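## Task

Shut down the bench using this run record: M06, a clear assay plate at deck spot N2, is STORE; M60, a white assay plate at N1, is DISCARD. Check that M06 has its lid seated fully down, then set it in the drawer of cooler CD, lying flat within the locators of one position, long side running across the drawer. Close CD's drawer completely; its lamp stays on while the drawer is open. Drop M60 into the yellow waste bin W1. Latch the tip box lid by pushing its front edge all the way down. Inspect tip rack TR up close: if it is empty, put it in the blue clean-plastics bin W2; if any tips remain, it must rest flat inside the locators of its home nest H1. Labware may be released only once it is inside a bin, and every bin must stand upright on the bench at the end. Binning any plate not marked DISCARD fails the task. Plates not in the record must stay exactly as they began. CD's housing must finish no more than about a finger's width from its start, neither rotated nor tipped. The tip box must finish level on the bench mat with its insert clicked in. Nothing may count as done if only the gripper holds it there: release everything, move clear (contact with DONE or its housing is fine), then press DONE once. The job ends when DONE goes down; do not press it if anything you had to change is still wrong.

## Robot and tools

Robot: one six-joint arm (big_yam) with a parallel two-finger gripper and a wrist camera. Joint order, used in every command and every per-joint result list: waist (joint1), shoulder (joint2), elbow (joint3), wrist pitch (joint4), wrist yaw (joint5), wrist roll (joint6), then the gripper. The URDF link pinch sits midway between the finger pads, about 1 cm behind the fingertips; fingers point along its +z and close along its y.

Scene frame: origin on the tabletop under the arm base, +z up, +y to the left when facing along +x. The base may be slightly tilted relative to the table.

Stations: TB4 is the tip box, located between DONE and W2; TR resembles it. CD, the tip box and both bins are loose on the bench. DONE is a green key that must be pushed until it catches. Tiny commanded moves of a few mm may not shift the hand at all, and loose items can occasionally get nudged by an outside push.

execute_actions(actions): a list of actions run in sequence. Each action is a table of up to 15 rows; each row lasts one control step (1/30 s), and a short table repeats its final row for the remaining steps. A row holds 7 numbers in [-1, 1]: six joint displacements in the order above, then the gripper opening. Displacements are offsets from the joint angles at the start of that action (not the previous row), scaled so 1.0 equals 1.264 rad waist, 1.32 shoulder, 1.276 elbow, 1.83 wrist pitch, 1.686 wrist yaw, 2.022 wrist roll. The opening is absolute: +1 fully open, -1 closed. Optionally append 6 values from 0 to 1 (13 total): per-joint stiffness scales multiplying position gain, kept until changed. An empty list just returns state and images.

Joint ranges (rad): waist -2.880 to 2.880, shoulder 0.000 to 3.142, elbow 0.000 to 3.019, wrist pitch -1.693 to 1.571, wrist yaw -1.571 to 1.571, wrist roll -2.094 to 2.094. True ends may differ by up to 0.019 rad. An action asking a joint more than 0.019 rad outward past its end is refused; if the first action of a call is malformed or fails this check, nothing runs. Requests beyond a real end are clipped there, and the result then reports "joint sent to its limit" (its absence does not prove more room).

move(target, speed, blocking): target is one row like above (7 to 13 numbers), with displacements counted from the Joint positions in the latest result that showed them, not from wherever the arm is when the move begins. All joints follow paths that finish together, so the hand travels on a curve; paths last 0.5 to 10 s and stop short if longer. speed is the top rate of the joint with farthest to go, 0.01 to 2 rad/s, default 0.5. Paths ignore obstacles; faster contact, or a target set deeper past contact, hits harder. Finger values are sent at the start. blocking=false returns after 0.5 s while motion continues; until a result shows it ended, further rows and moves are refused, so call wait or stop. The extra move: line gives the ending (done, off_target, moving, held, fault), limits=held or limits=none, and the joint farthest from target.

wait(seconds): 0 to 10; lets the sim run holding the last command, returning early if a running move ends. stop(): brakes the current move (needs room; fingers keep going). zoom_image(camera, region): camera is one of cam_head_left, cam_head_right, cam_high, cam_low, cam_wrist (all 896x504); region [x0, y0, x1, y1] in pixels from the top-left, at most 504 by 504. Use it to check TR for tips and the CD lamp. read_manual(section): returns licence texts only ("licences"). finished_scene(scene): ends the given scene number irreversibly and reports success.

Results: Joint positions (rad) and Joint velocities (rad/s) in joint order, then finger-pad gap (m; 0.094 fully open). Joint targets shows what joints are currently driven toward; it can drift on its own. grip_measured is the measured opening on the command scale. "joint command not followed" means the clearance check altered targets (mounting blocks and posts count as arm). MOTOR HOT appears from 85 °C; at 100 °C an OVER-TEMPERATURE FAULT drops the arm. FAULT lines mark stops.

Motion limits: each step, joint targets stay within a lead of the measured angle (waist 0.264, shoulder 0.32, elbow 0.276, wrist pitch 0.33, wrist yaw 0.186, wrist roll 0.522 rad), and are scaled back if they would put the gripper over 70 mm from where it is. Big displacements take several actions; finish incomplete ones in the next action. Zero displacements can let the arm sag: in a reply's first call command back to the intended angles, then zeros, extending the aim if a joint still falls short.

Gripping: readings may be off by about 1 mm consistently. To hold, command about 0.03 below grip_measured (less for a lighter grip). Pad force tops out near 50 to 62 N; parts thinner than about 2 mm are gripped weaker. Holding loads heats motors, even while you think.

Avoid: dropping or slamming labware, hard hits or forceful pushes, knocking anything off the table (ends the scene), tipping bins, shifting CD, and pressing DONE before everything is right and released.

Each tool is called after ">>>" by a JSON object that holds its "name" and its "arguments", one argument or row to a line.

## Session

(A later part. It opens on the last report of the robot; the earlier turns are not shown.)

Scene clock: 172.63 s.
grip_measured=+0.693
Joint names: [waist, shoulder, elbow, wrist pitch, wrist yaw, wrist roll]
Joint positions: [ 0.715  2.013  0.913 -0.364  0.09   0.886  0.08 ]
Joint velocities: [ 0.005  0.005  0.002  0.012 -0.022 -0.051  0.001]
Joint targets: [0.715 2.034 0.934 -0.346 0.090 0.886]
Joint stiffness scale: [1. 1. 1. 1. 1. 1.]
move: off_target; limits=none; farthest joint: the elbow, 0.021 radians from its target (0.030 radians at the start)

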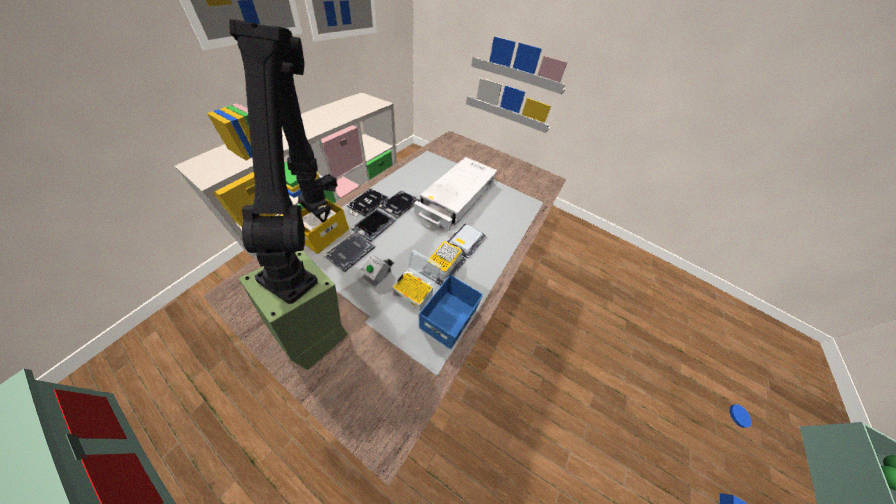

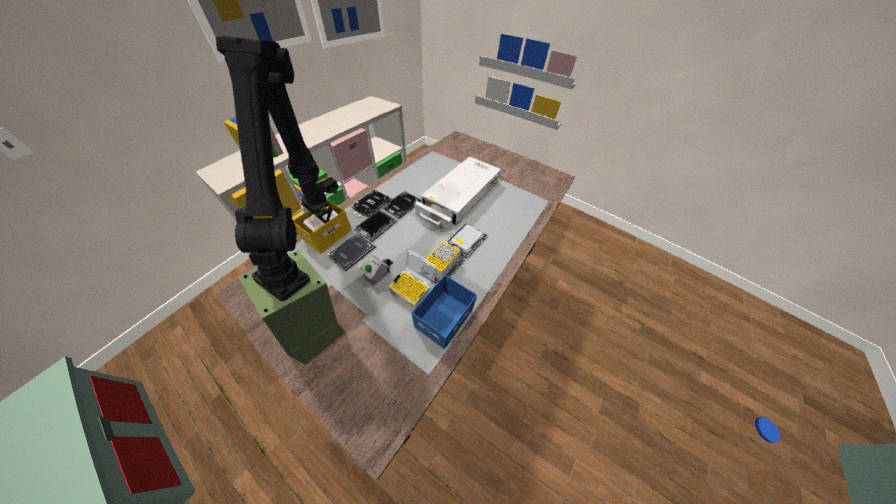

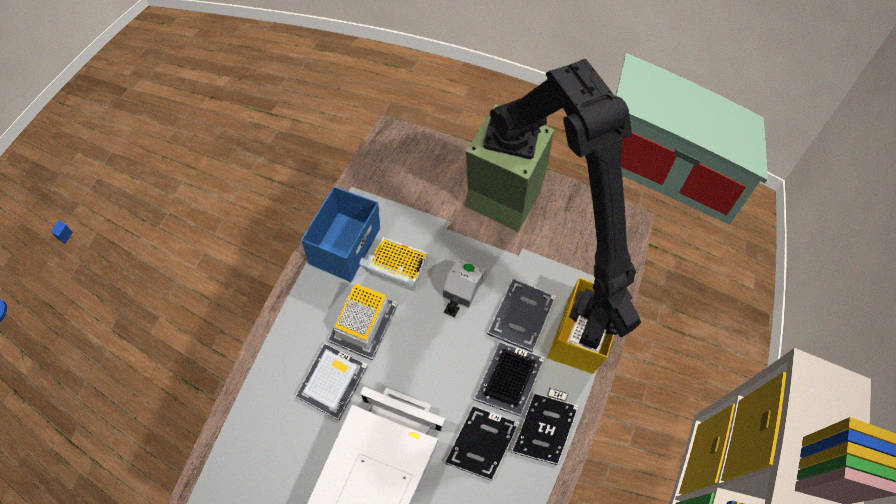

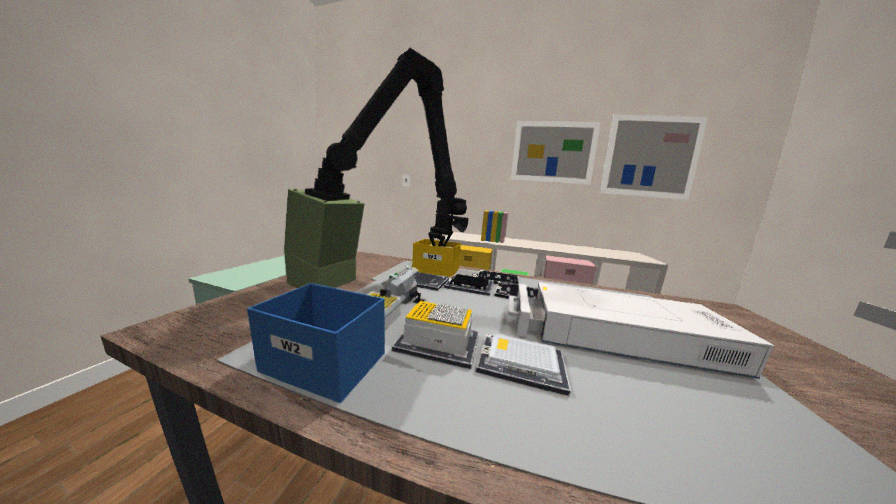

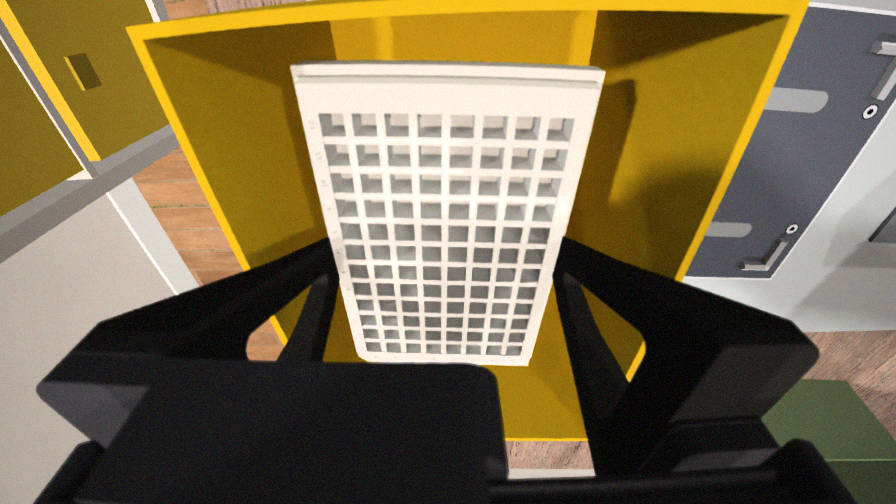

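>>> {"name": "move", "arguments": {
  "target": [0,0.01,0.01,0,0,0,0.86]
}}

>>> {"name": "move", "arguments": {
  "target": [0,-0.265,-0.045,-0.17,0,0,0.86],
  "speed": 0.4
}}

Scene clock: 176.20 s.
grip_measured=+0.858
Joint names: [waist, shoulder, elbow, wrist pitch, wrist yaw, wrist roll]
Joint positions: [ 0.715  2.013  0.913 -0.364  0.09   0.886  0.087]
Joint velocities: [-0.005  0.005 -0.007 -0.007  0.095 -0.022  0.   ]
Joint targets: [0.715 2.026 0.926 -0.364 0.090 0.886]
Joint stiffness scale: [1. 1. 1. 1. 1. 1.]
move: done; limits=none; farthest joint: the shoulder, 0.013 radians from its target (0.013 radians at the start)

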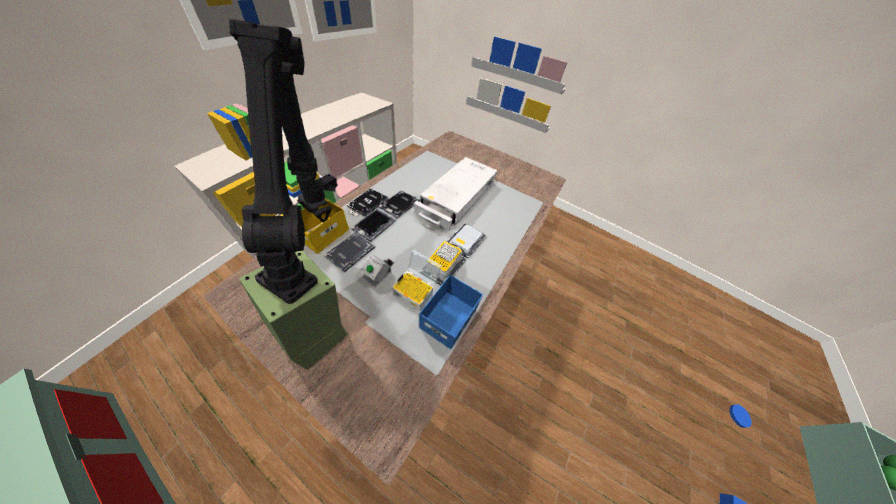

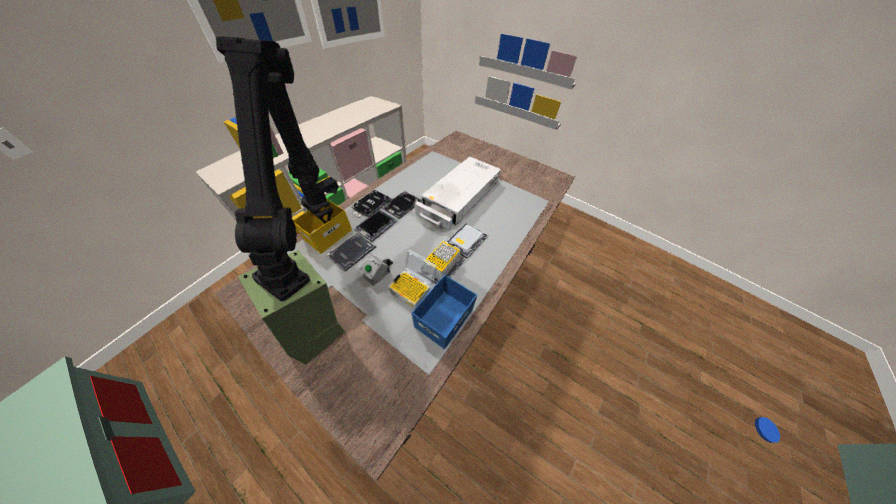

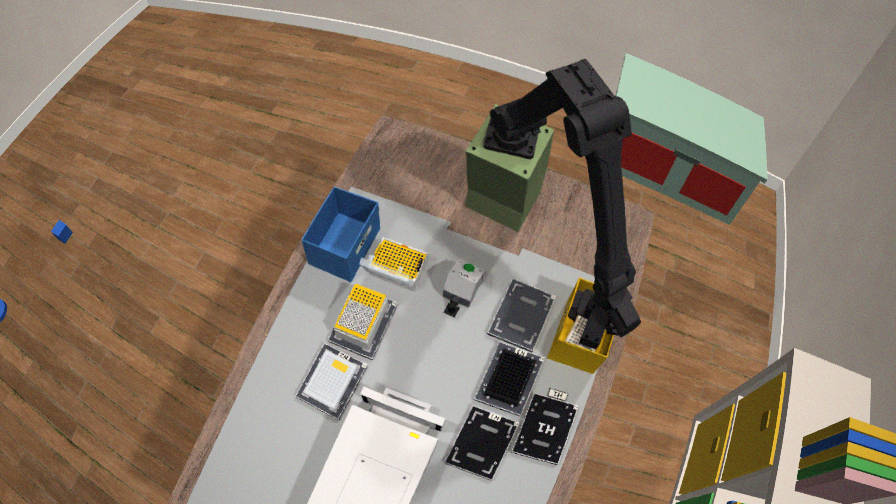

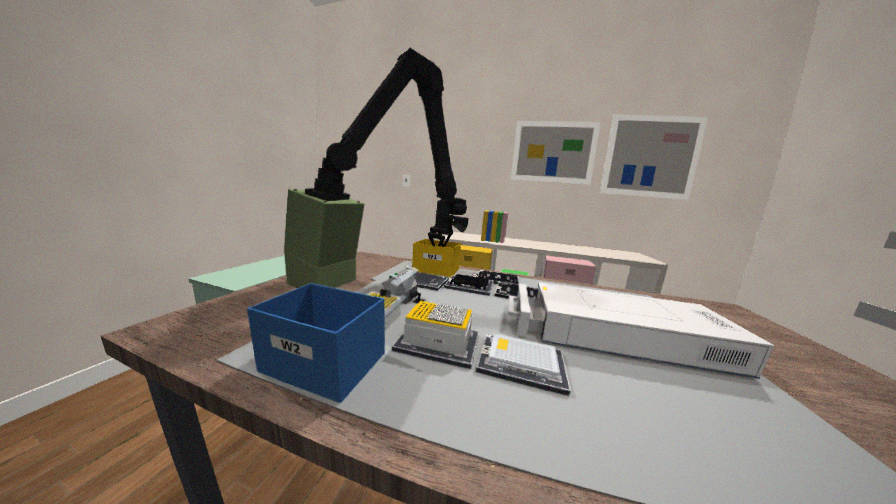

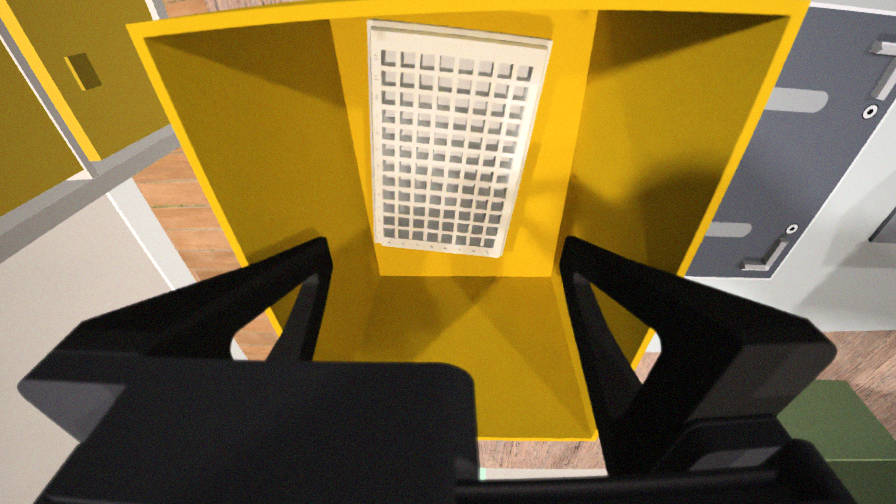

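Scene clock: 177.53 s.
grip_measured=+0.858
Joint names: [waist, shoulder, elbow, wrist pitch, wrist yaw, wrist roll]
Joint positions: [ 0.715  1.659  0.863 -0.658  0.09   0.886  0.087]
Joint velocities: [-0.024 -0.015 -0.007 -0.002  0.051  0.022  0.   ]
Joint targets: [0.715 1.664 0.855 -0.675 0.090 0.886]
Joint stiffness scale: [1. 1. 1. 1. 1. 1.]
move: done; limits=none; farthest joint: the wrist pitch, 0.017 radians from its target (0.312 radians at the start)

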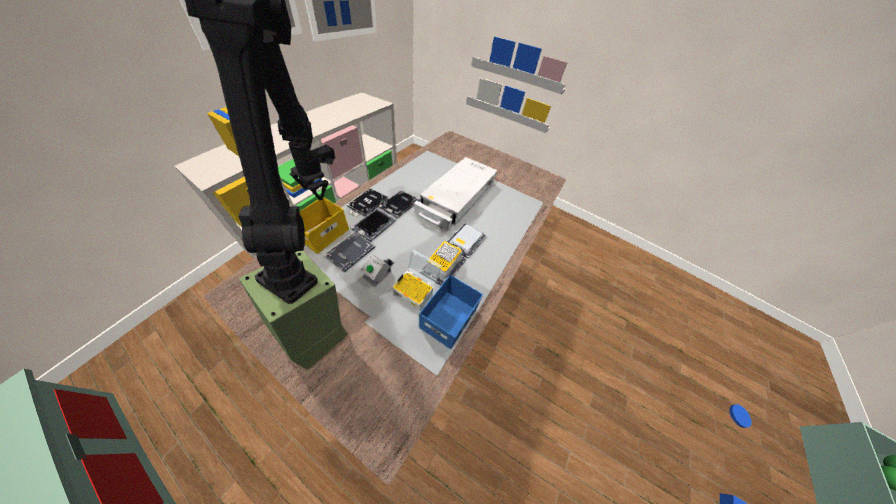

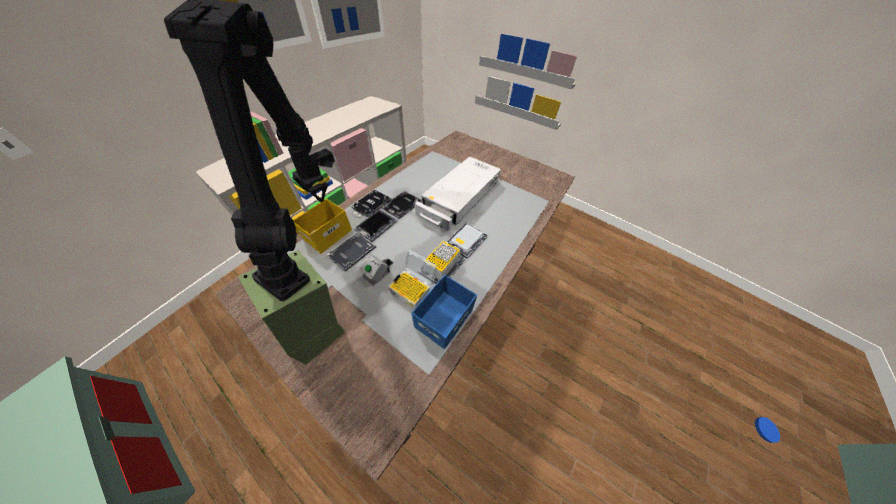

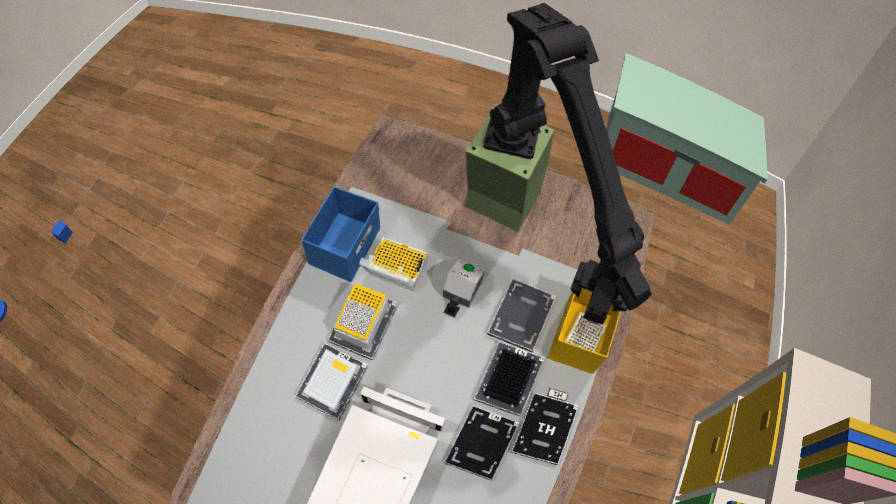

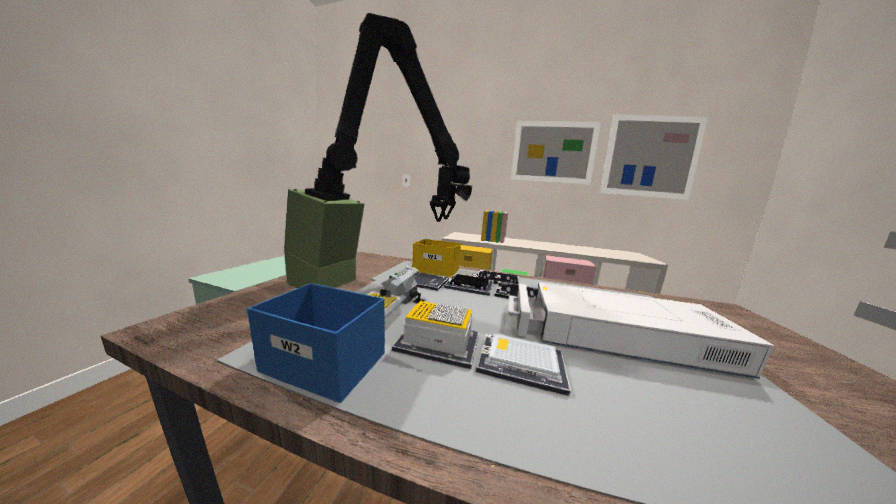

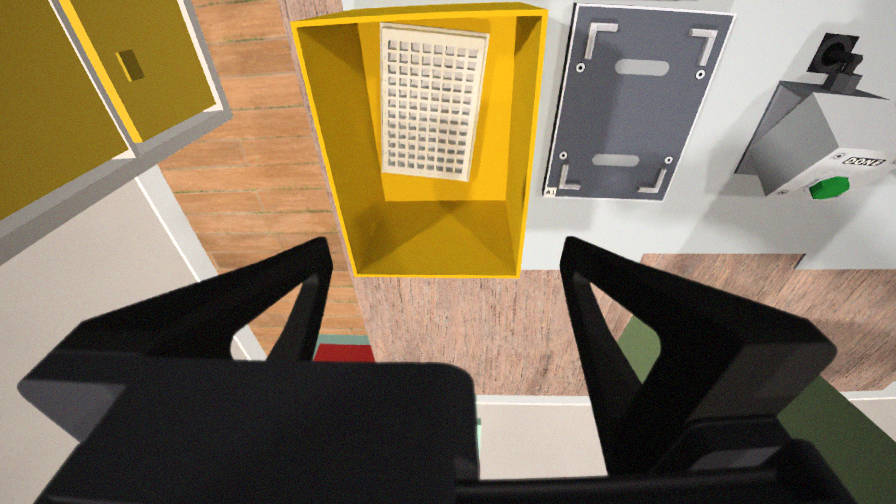

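>>> {"name": "move", "arguments": {
  "target": [-0.987,0.16,0.194,0,-0.097,-0.627,1],
  "speed": 0.7
}}

Scene clock: 187.07 s.
grip_measured=+1.000
Joint names: [waist, shoulder, elbow, wrist pitch, wrist yaw, wrist roll]
Joint positions: [-0.544  1.844  1.083 -0.658 -0.071 -0.367  0.094]
Joint velocities: [-0.005 -0.005 -0.007 -0.002  0.066  0.007  0.   ]
Joint targets: [-0.533 1.870 1.111 -0.658 -0.073 -0.382]
Joint stiffness scale: [1. 1. 1. 1. 1. 1.]
move: off_target; limits=none; farthest joint: the elbow, 0.027 radians from its target (0.248 radians at the start)

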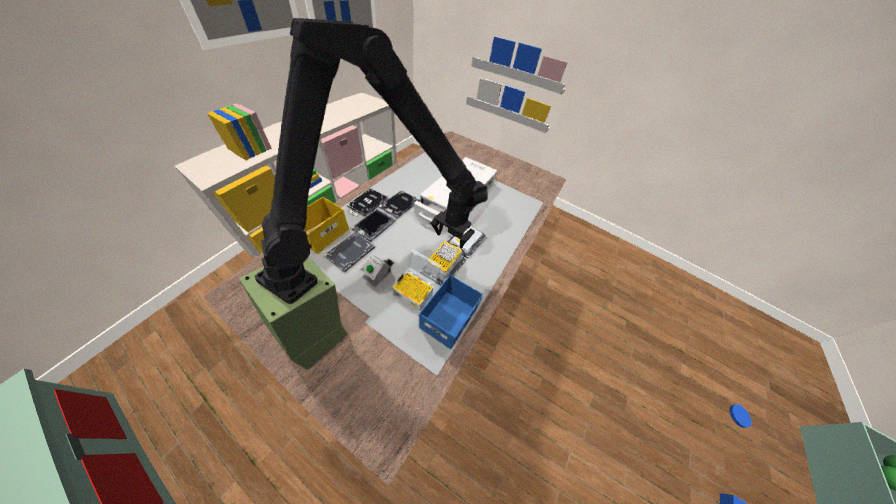

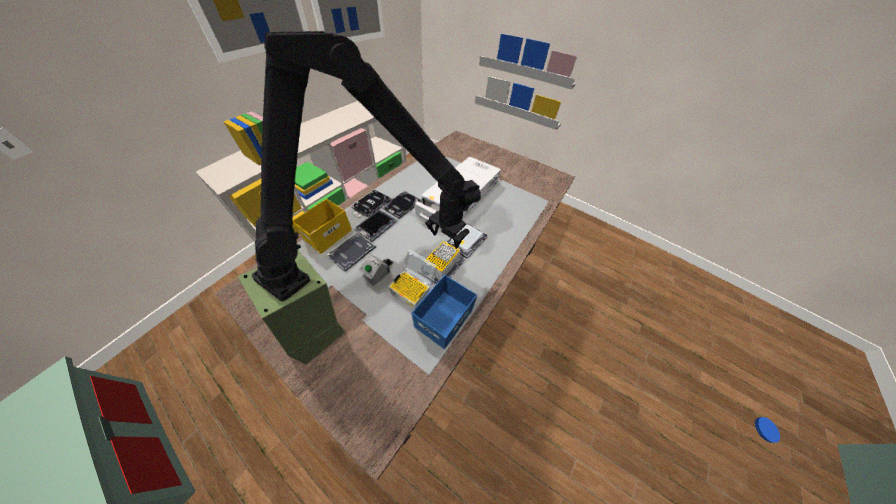

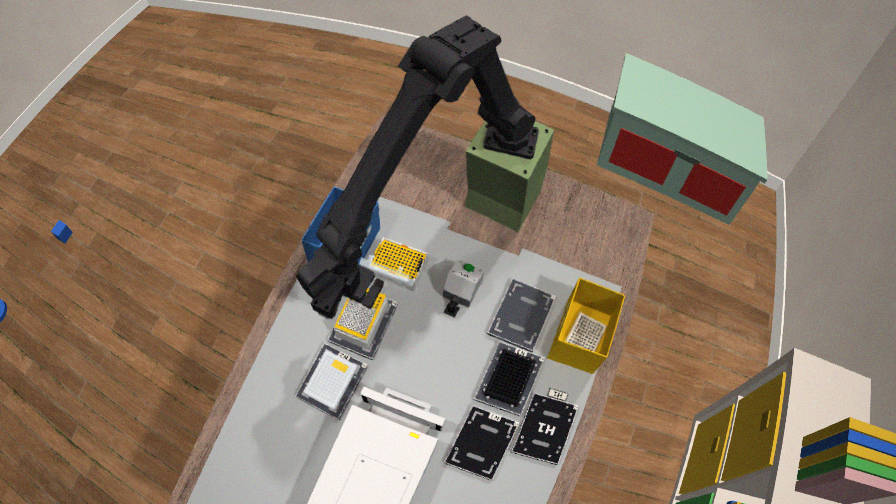

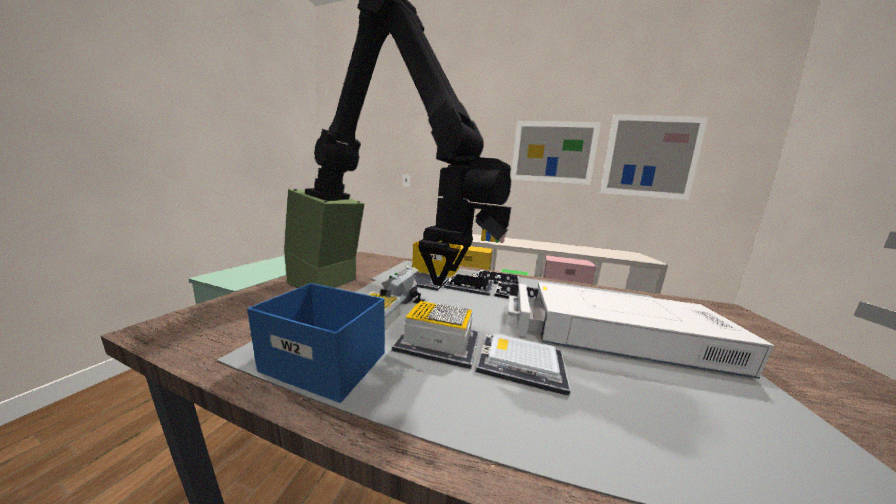

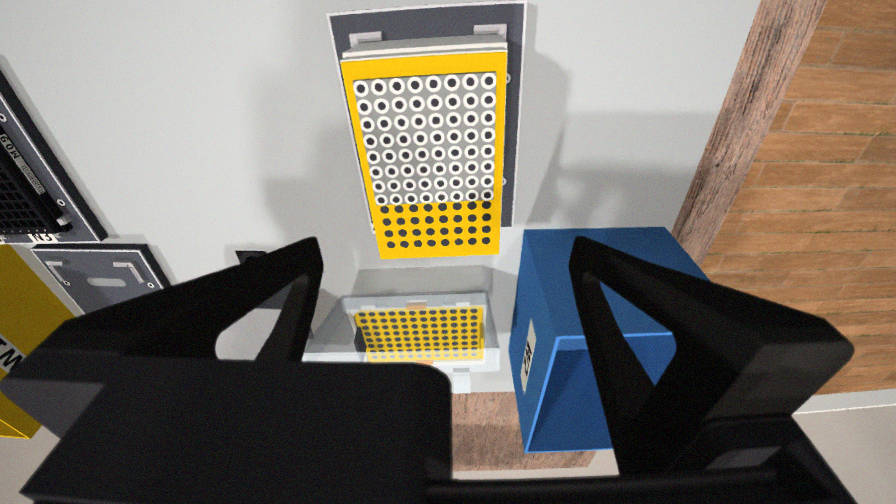

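>>> {"name": "move", "arguments": {
  "target": [0.016,0.136,-0.006,0.082,0,-0.029,1],
  "speed": 0.2
}}

Scene clock: 196.83 s.
grip_measured=+1.000
Joint names: [waist, shoulder, elbow, wrist pitch, wrist yaw, wrist roll]
Joint positions: [-0.536  2.005  1.083 -0.525 -0.071 -0.41   0.094]
Joint velocities: [-0.015  0.015  0.017 -0.012  0.022  0.037  0.   ]
Joint targets: [-0.524 2.024 1.076 -0.508 -0.071 -0.425]
Joint stiffness scale: [1. 1. 1. 1. 1. 1.]
move: done; limits=none; farthest joint: the shoulder, 0.019 radians from its target (0.179 radians at the start)

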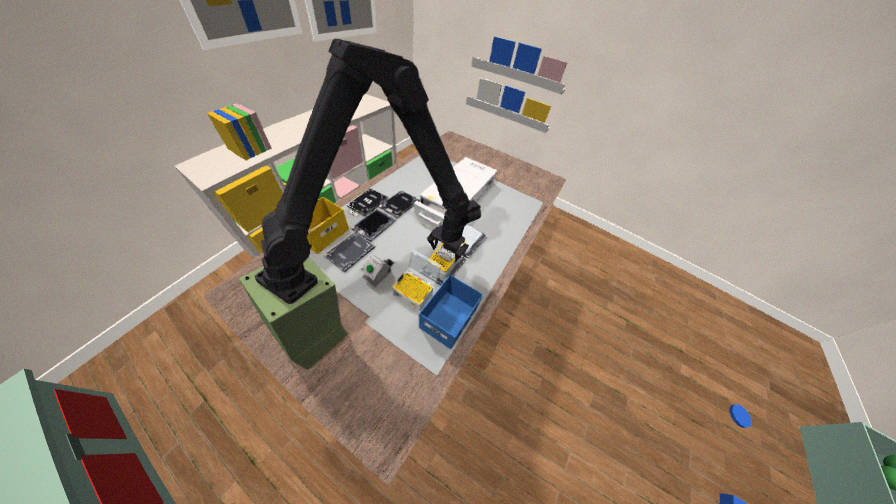

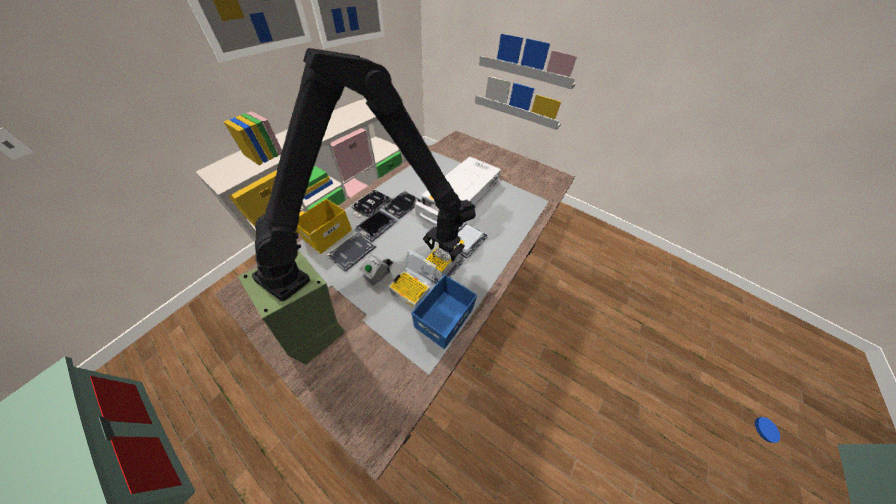

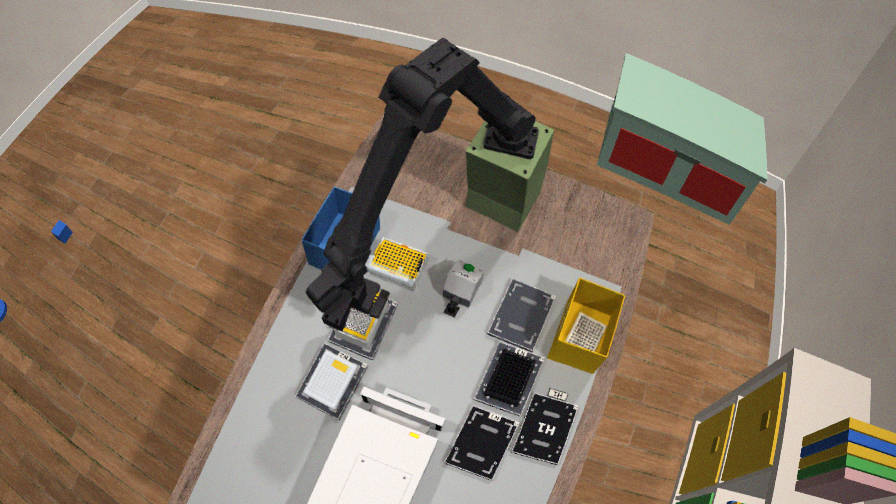

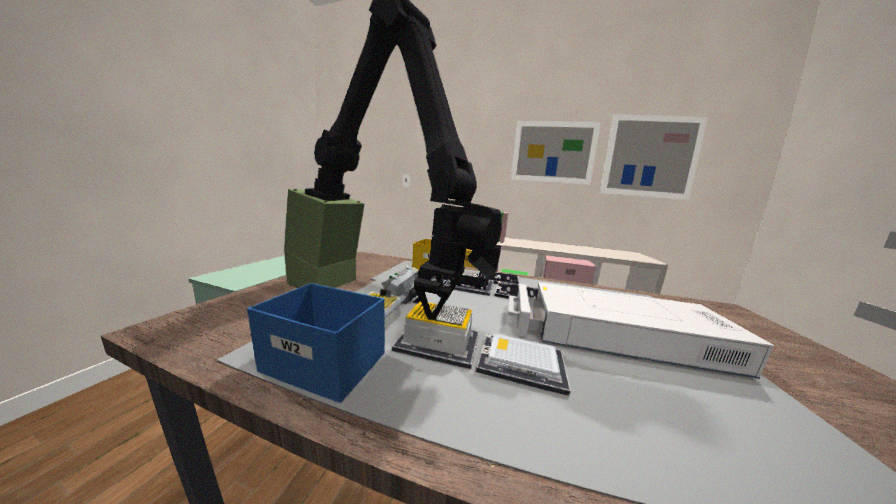

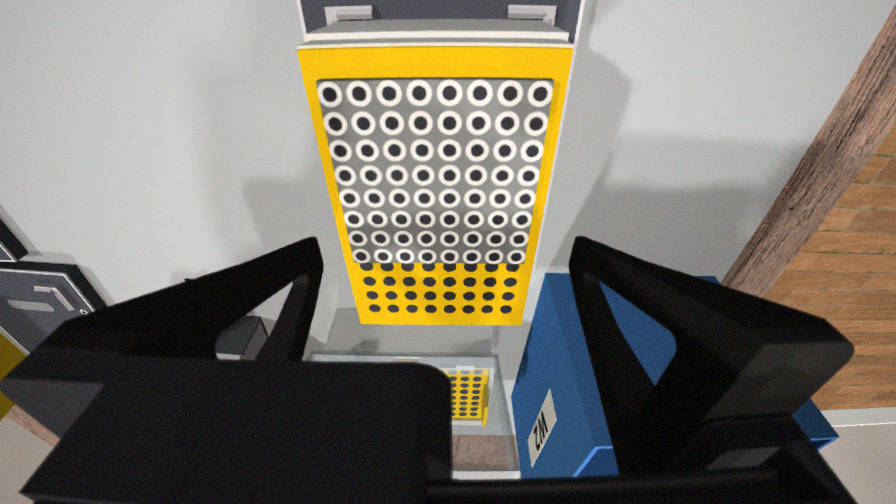

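>>> {"name": "move", "arguments": {
  "target": [0.014,0.098,0.037,0.055,0,-0.005,1],
  "speed": 0.1
}}

Scene clock: 203.57 s.
grip_measured=+1.000
Joint names: [waist, shoulder, elbow, wrist pitch, wrist yaw, wrist roll]
Joint positions: [-0.531  2.109  1.109 -0.442 -0.071 -0.411  0.094]
Joint velocities: [-0.005  0.005 -0.012  0.007 -0.007 -0.007  0.   ]
Joint targets: [-0.518 2.134 1.130 -0.425 -0.071 -0.420]
Joint stiffness scale: [1. 1. 1. 1. 1. 1.]
move: off_target; limits=none; farthest joint: the shoulder, 0.025 radians from its target (0.130 radians at the start)

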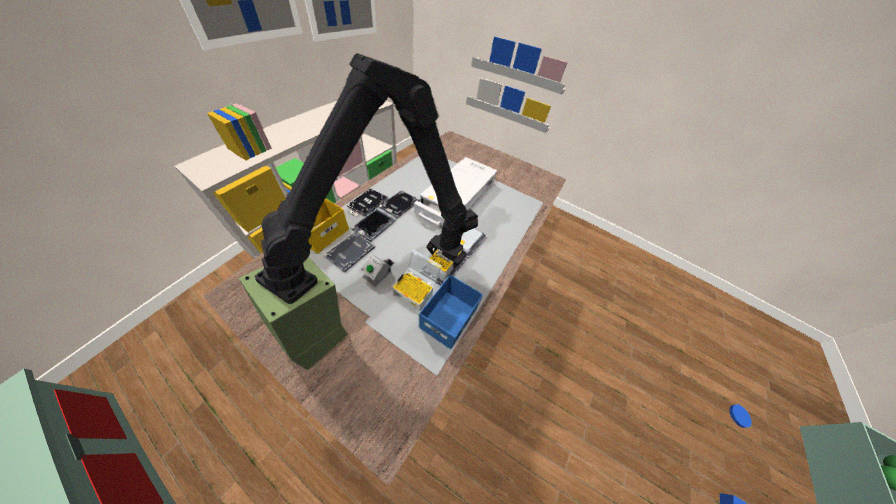

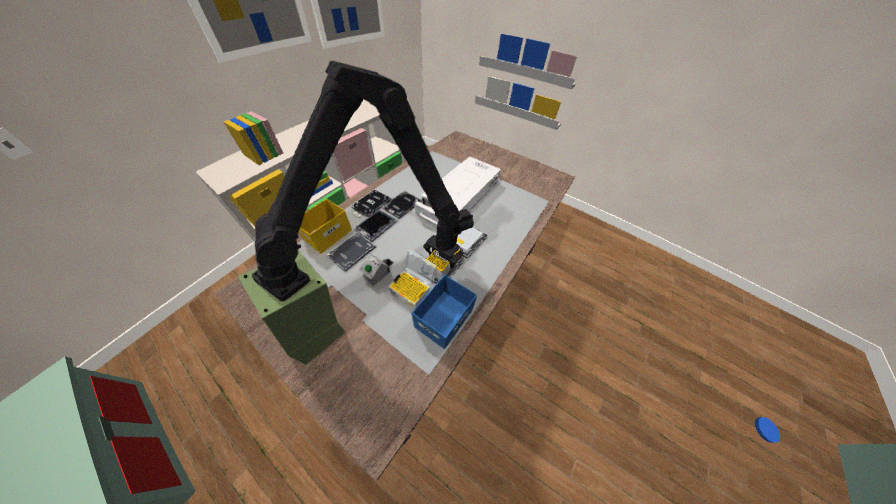

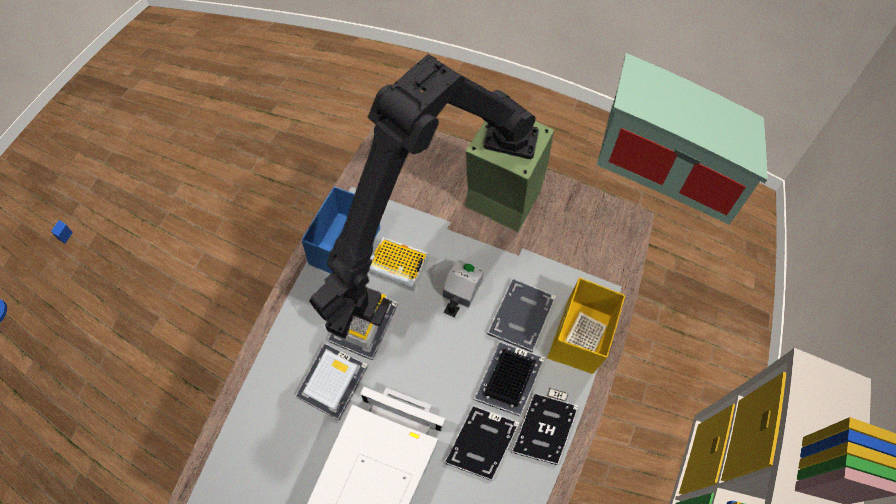

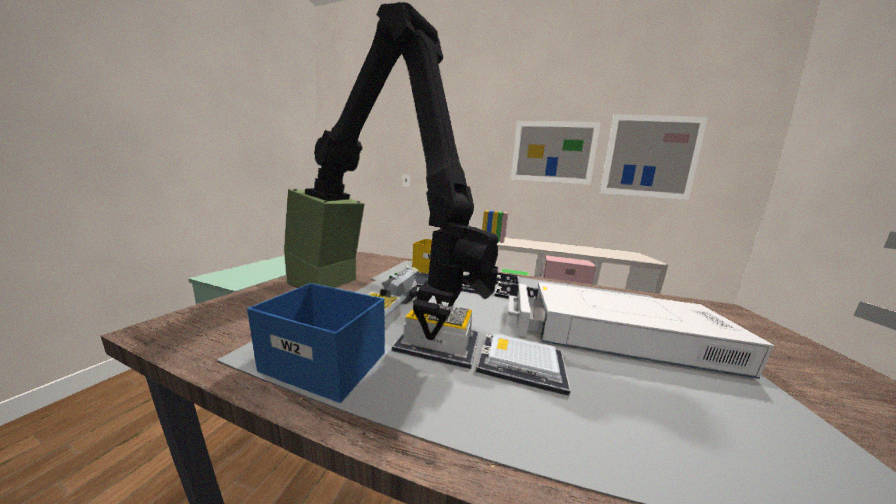

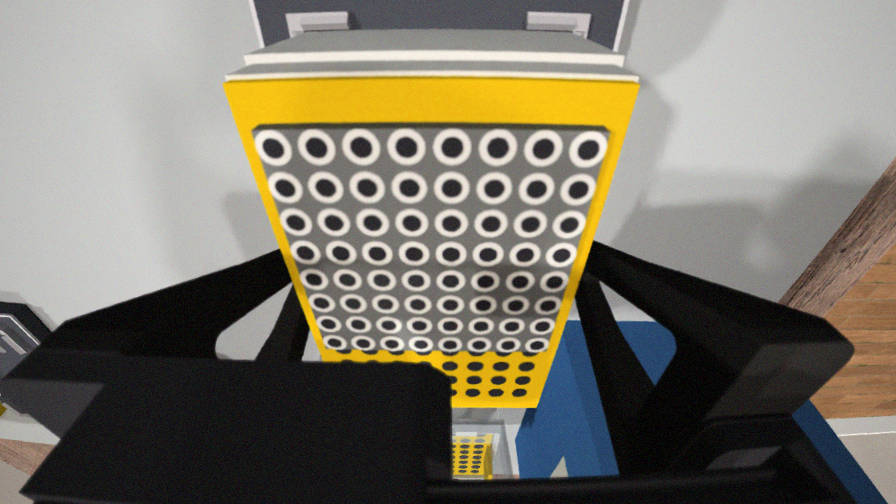

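>>> {"name": "move", "arguments": {
  "target": [0,0.015,0.012,0.005,0,0,0.74]
}}

>>> {"name": "zoom_image", "arguments": {
  "camera": "cam_low",
  "region": [370,260,520,380]
}}

Scene clock: 206.33 s.
grip_measured=+0.795
Joint names: [waist, shoulder, elbow, wrist pitch, wrist yaw, wrist roll]
Joint positions: [-0.529  2.109  1.108 -0.442 -0.077 -0.411  0.084]
Joint velocities: [-0.015 -0.015 -0.007  0.017 -0.051 -0.066  0.   ]
Joint targets: [-0.531 2.129 1.124 -0.432 -0.071 -0.411]
Joint stiffness scale: [1. 1. 1. 1. 1. 1.]
move: done; limits=none; farthest joint: the shoulder, 0.019 radians from its target (0.019 radians at the start)

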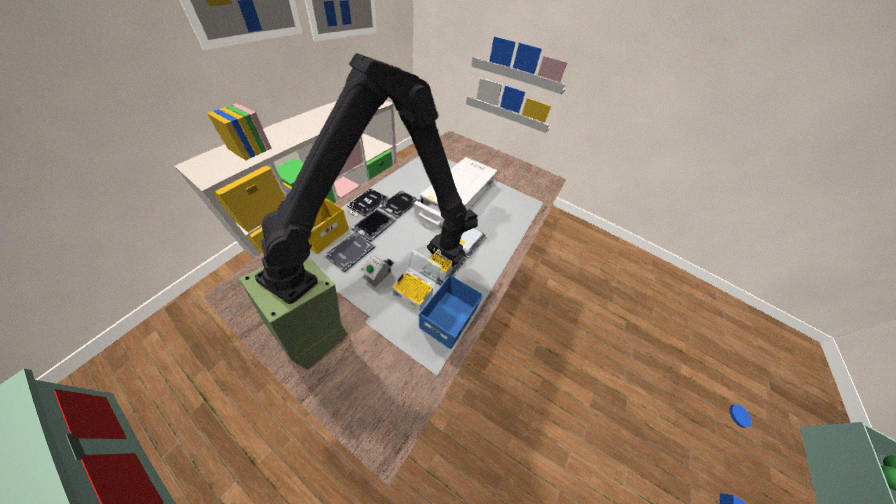

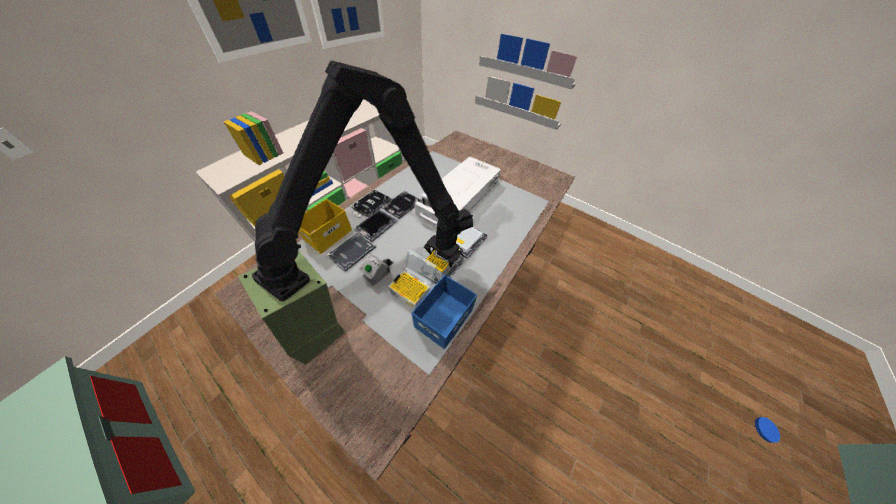

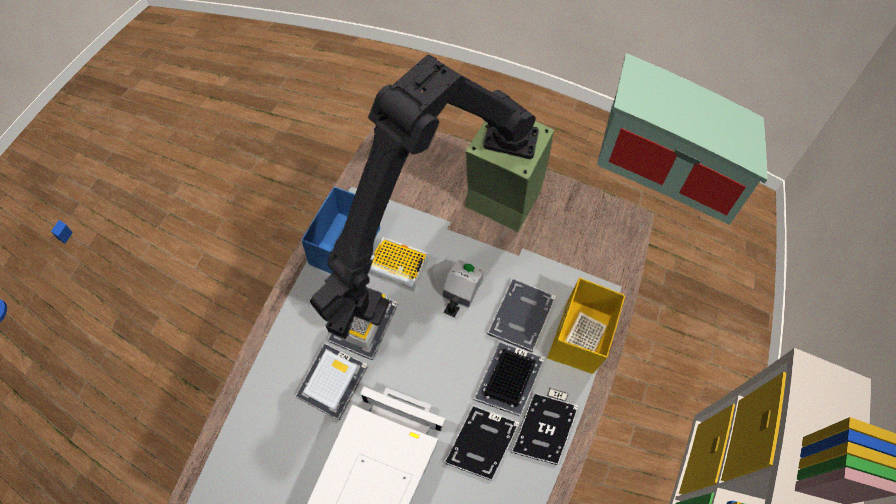

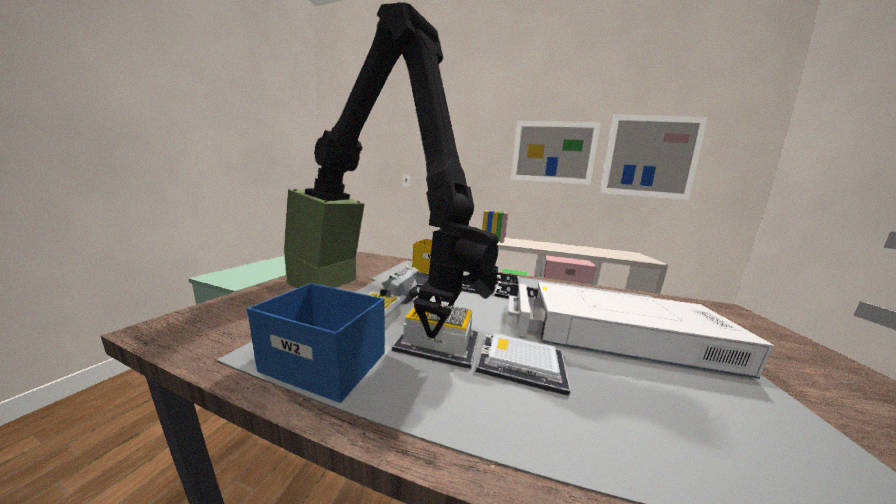

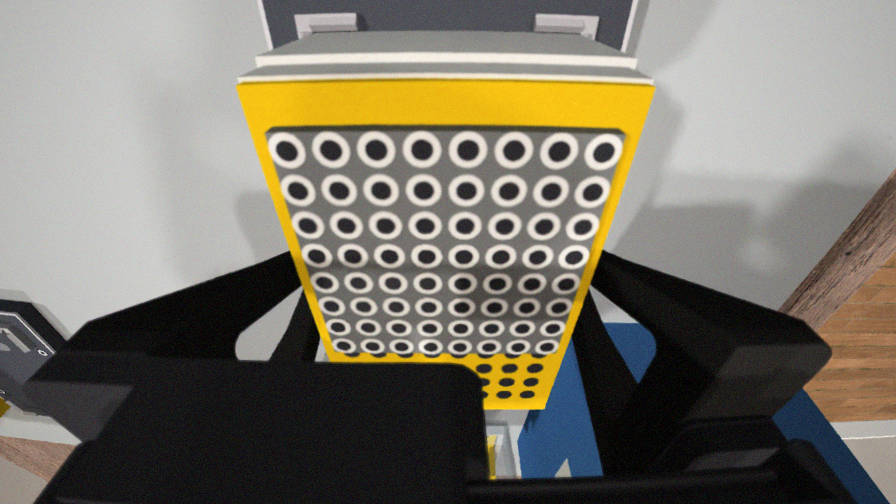

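Region (370, 260, 520, 380) of cam_low's 896x504 image, scaled by 3.360, with more detail than that image has; it fills the top 403 rows of this view, and the rest is white.

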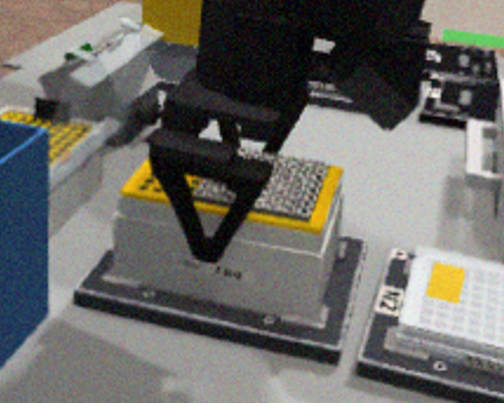

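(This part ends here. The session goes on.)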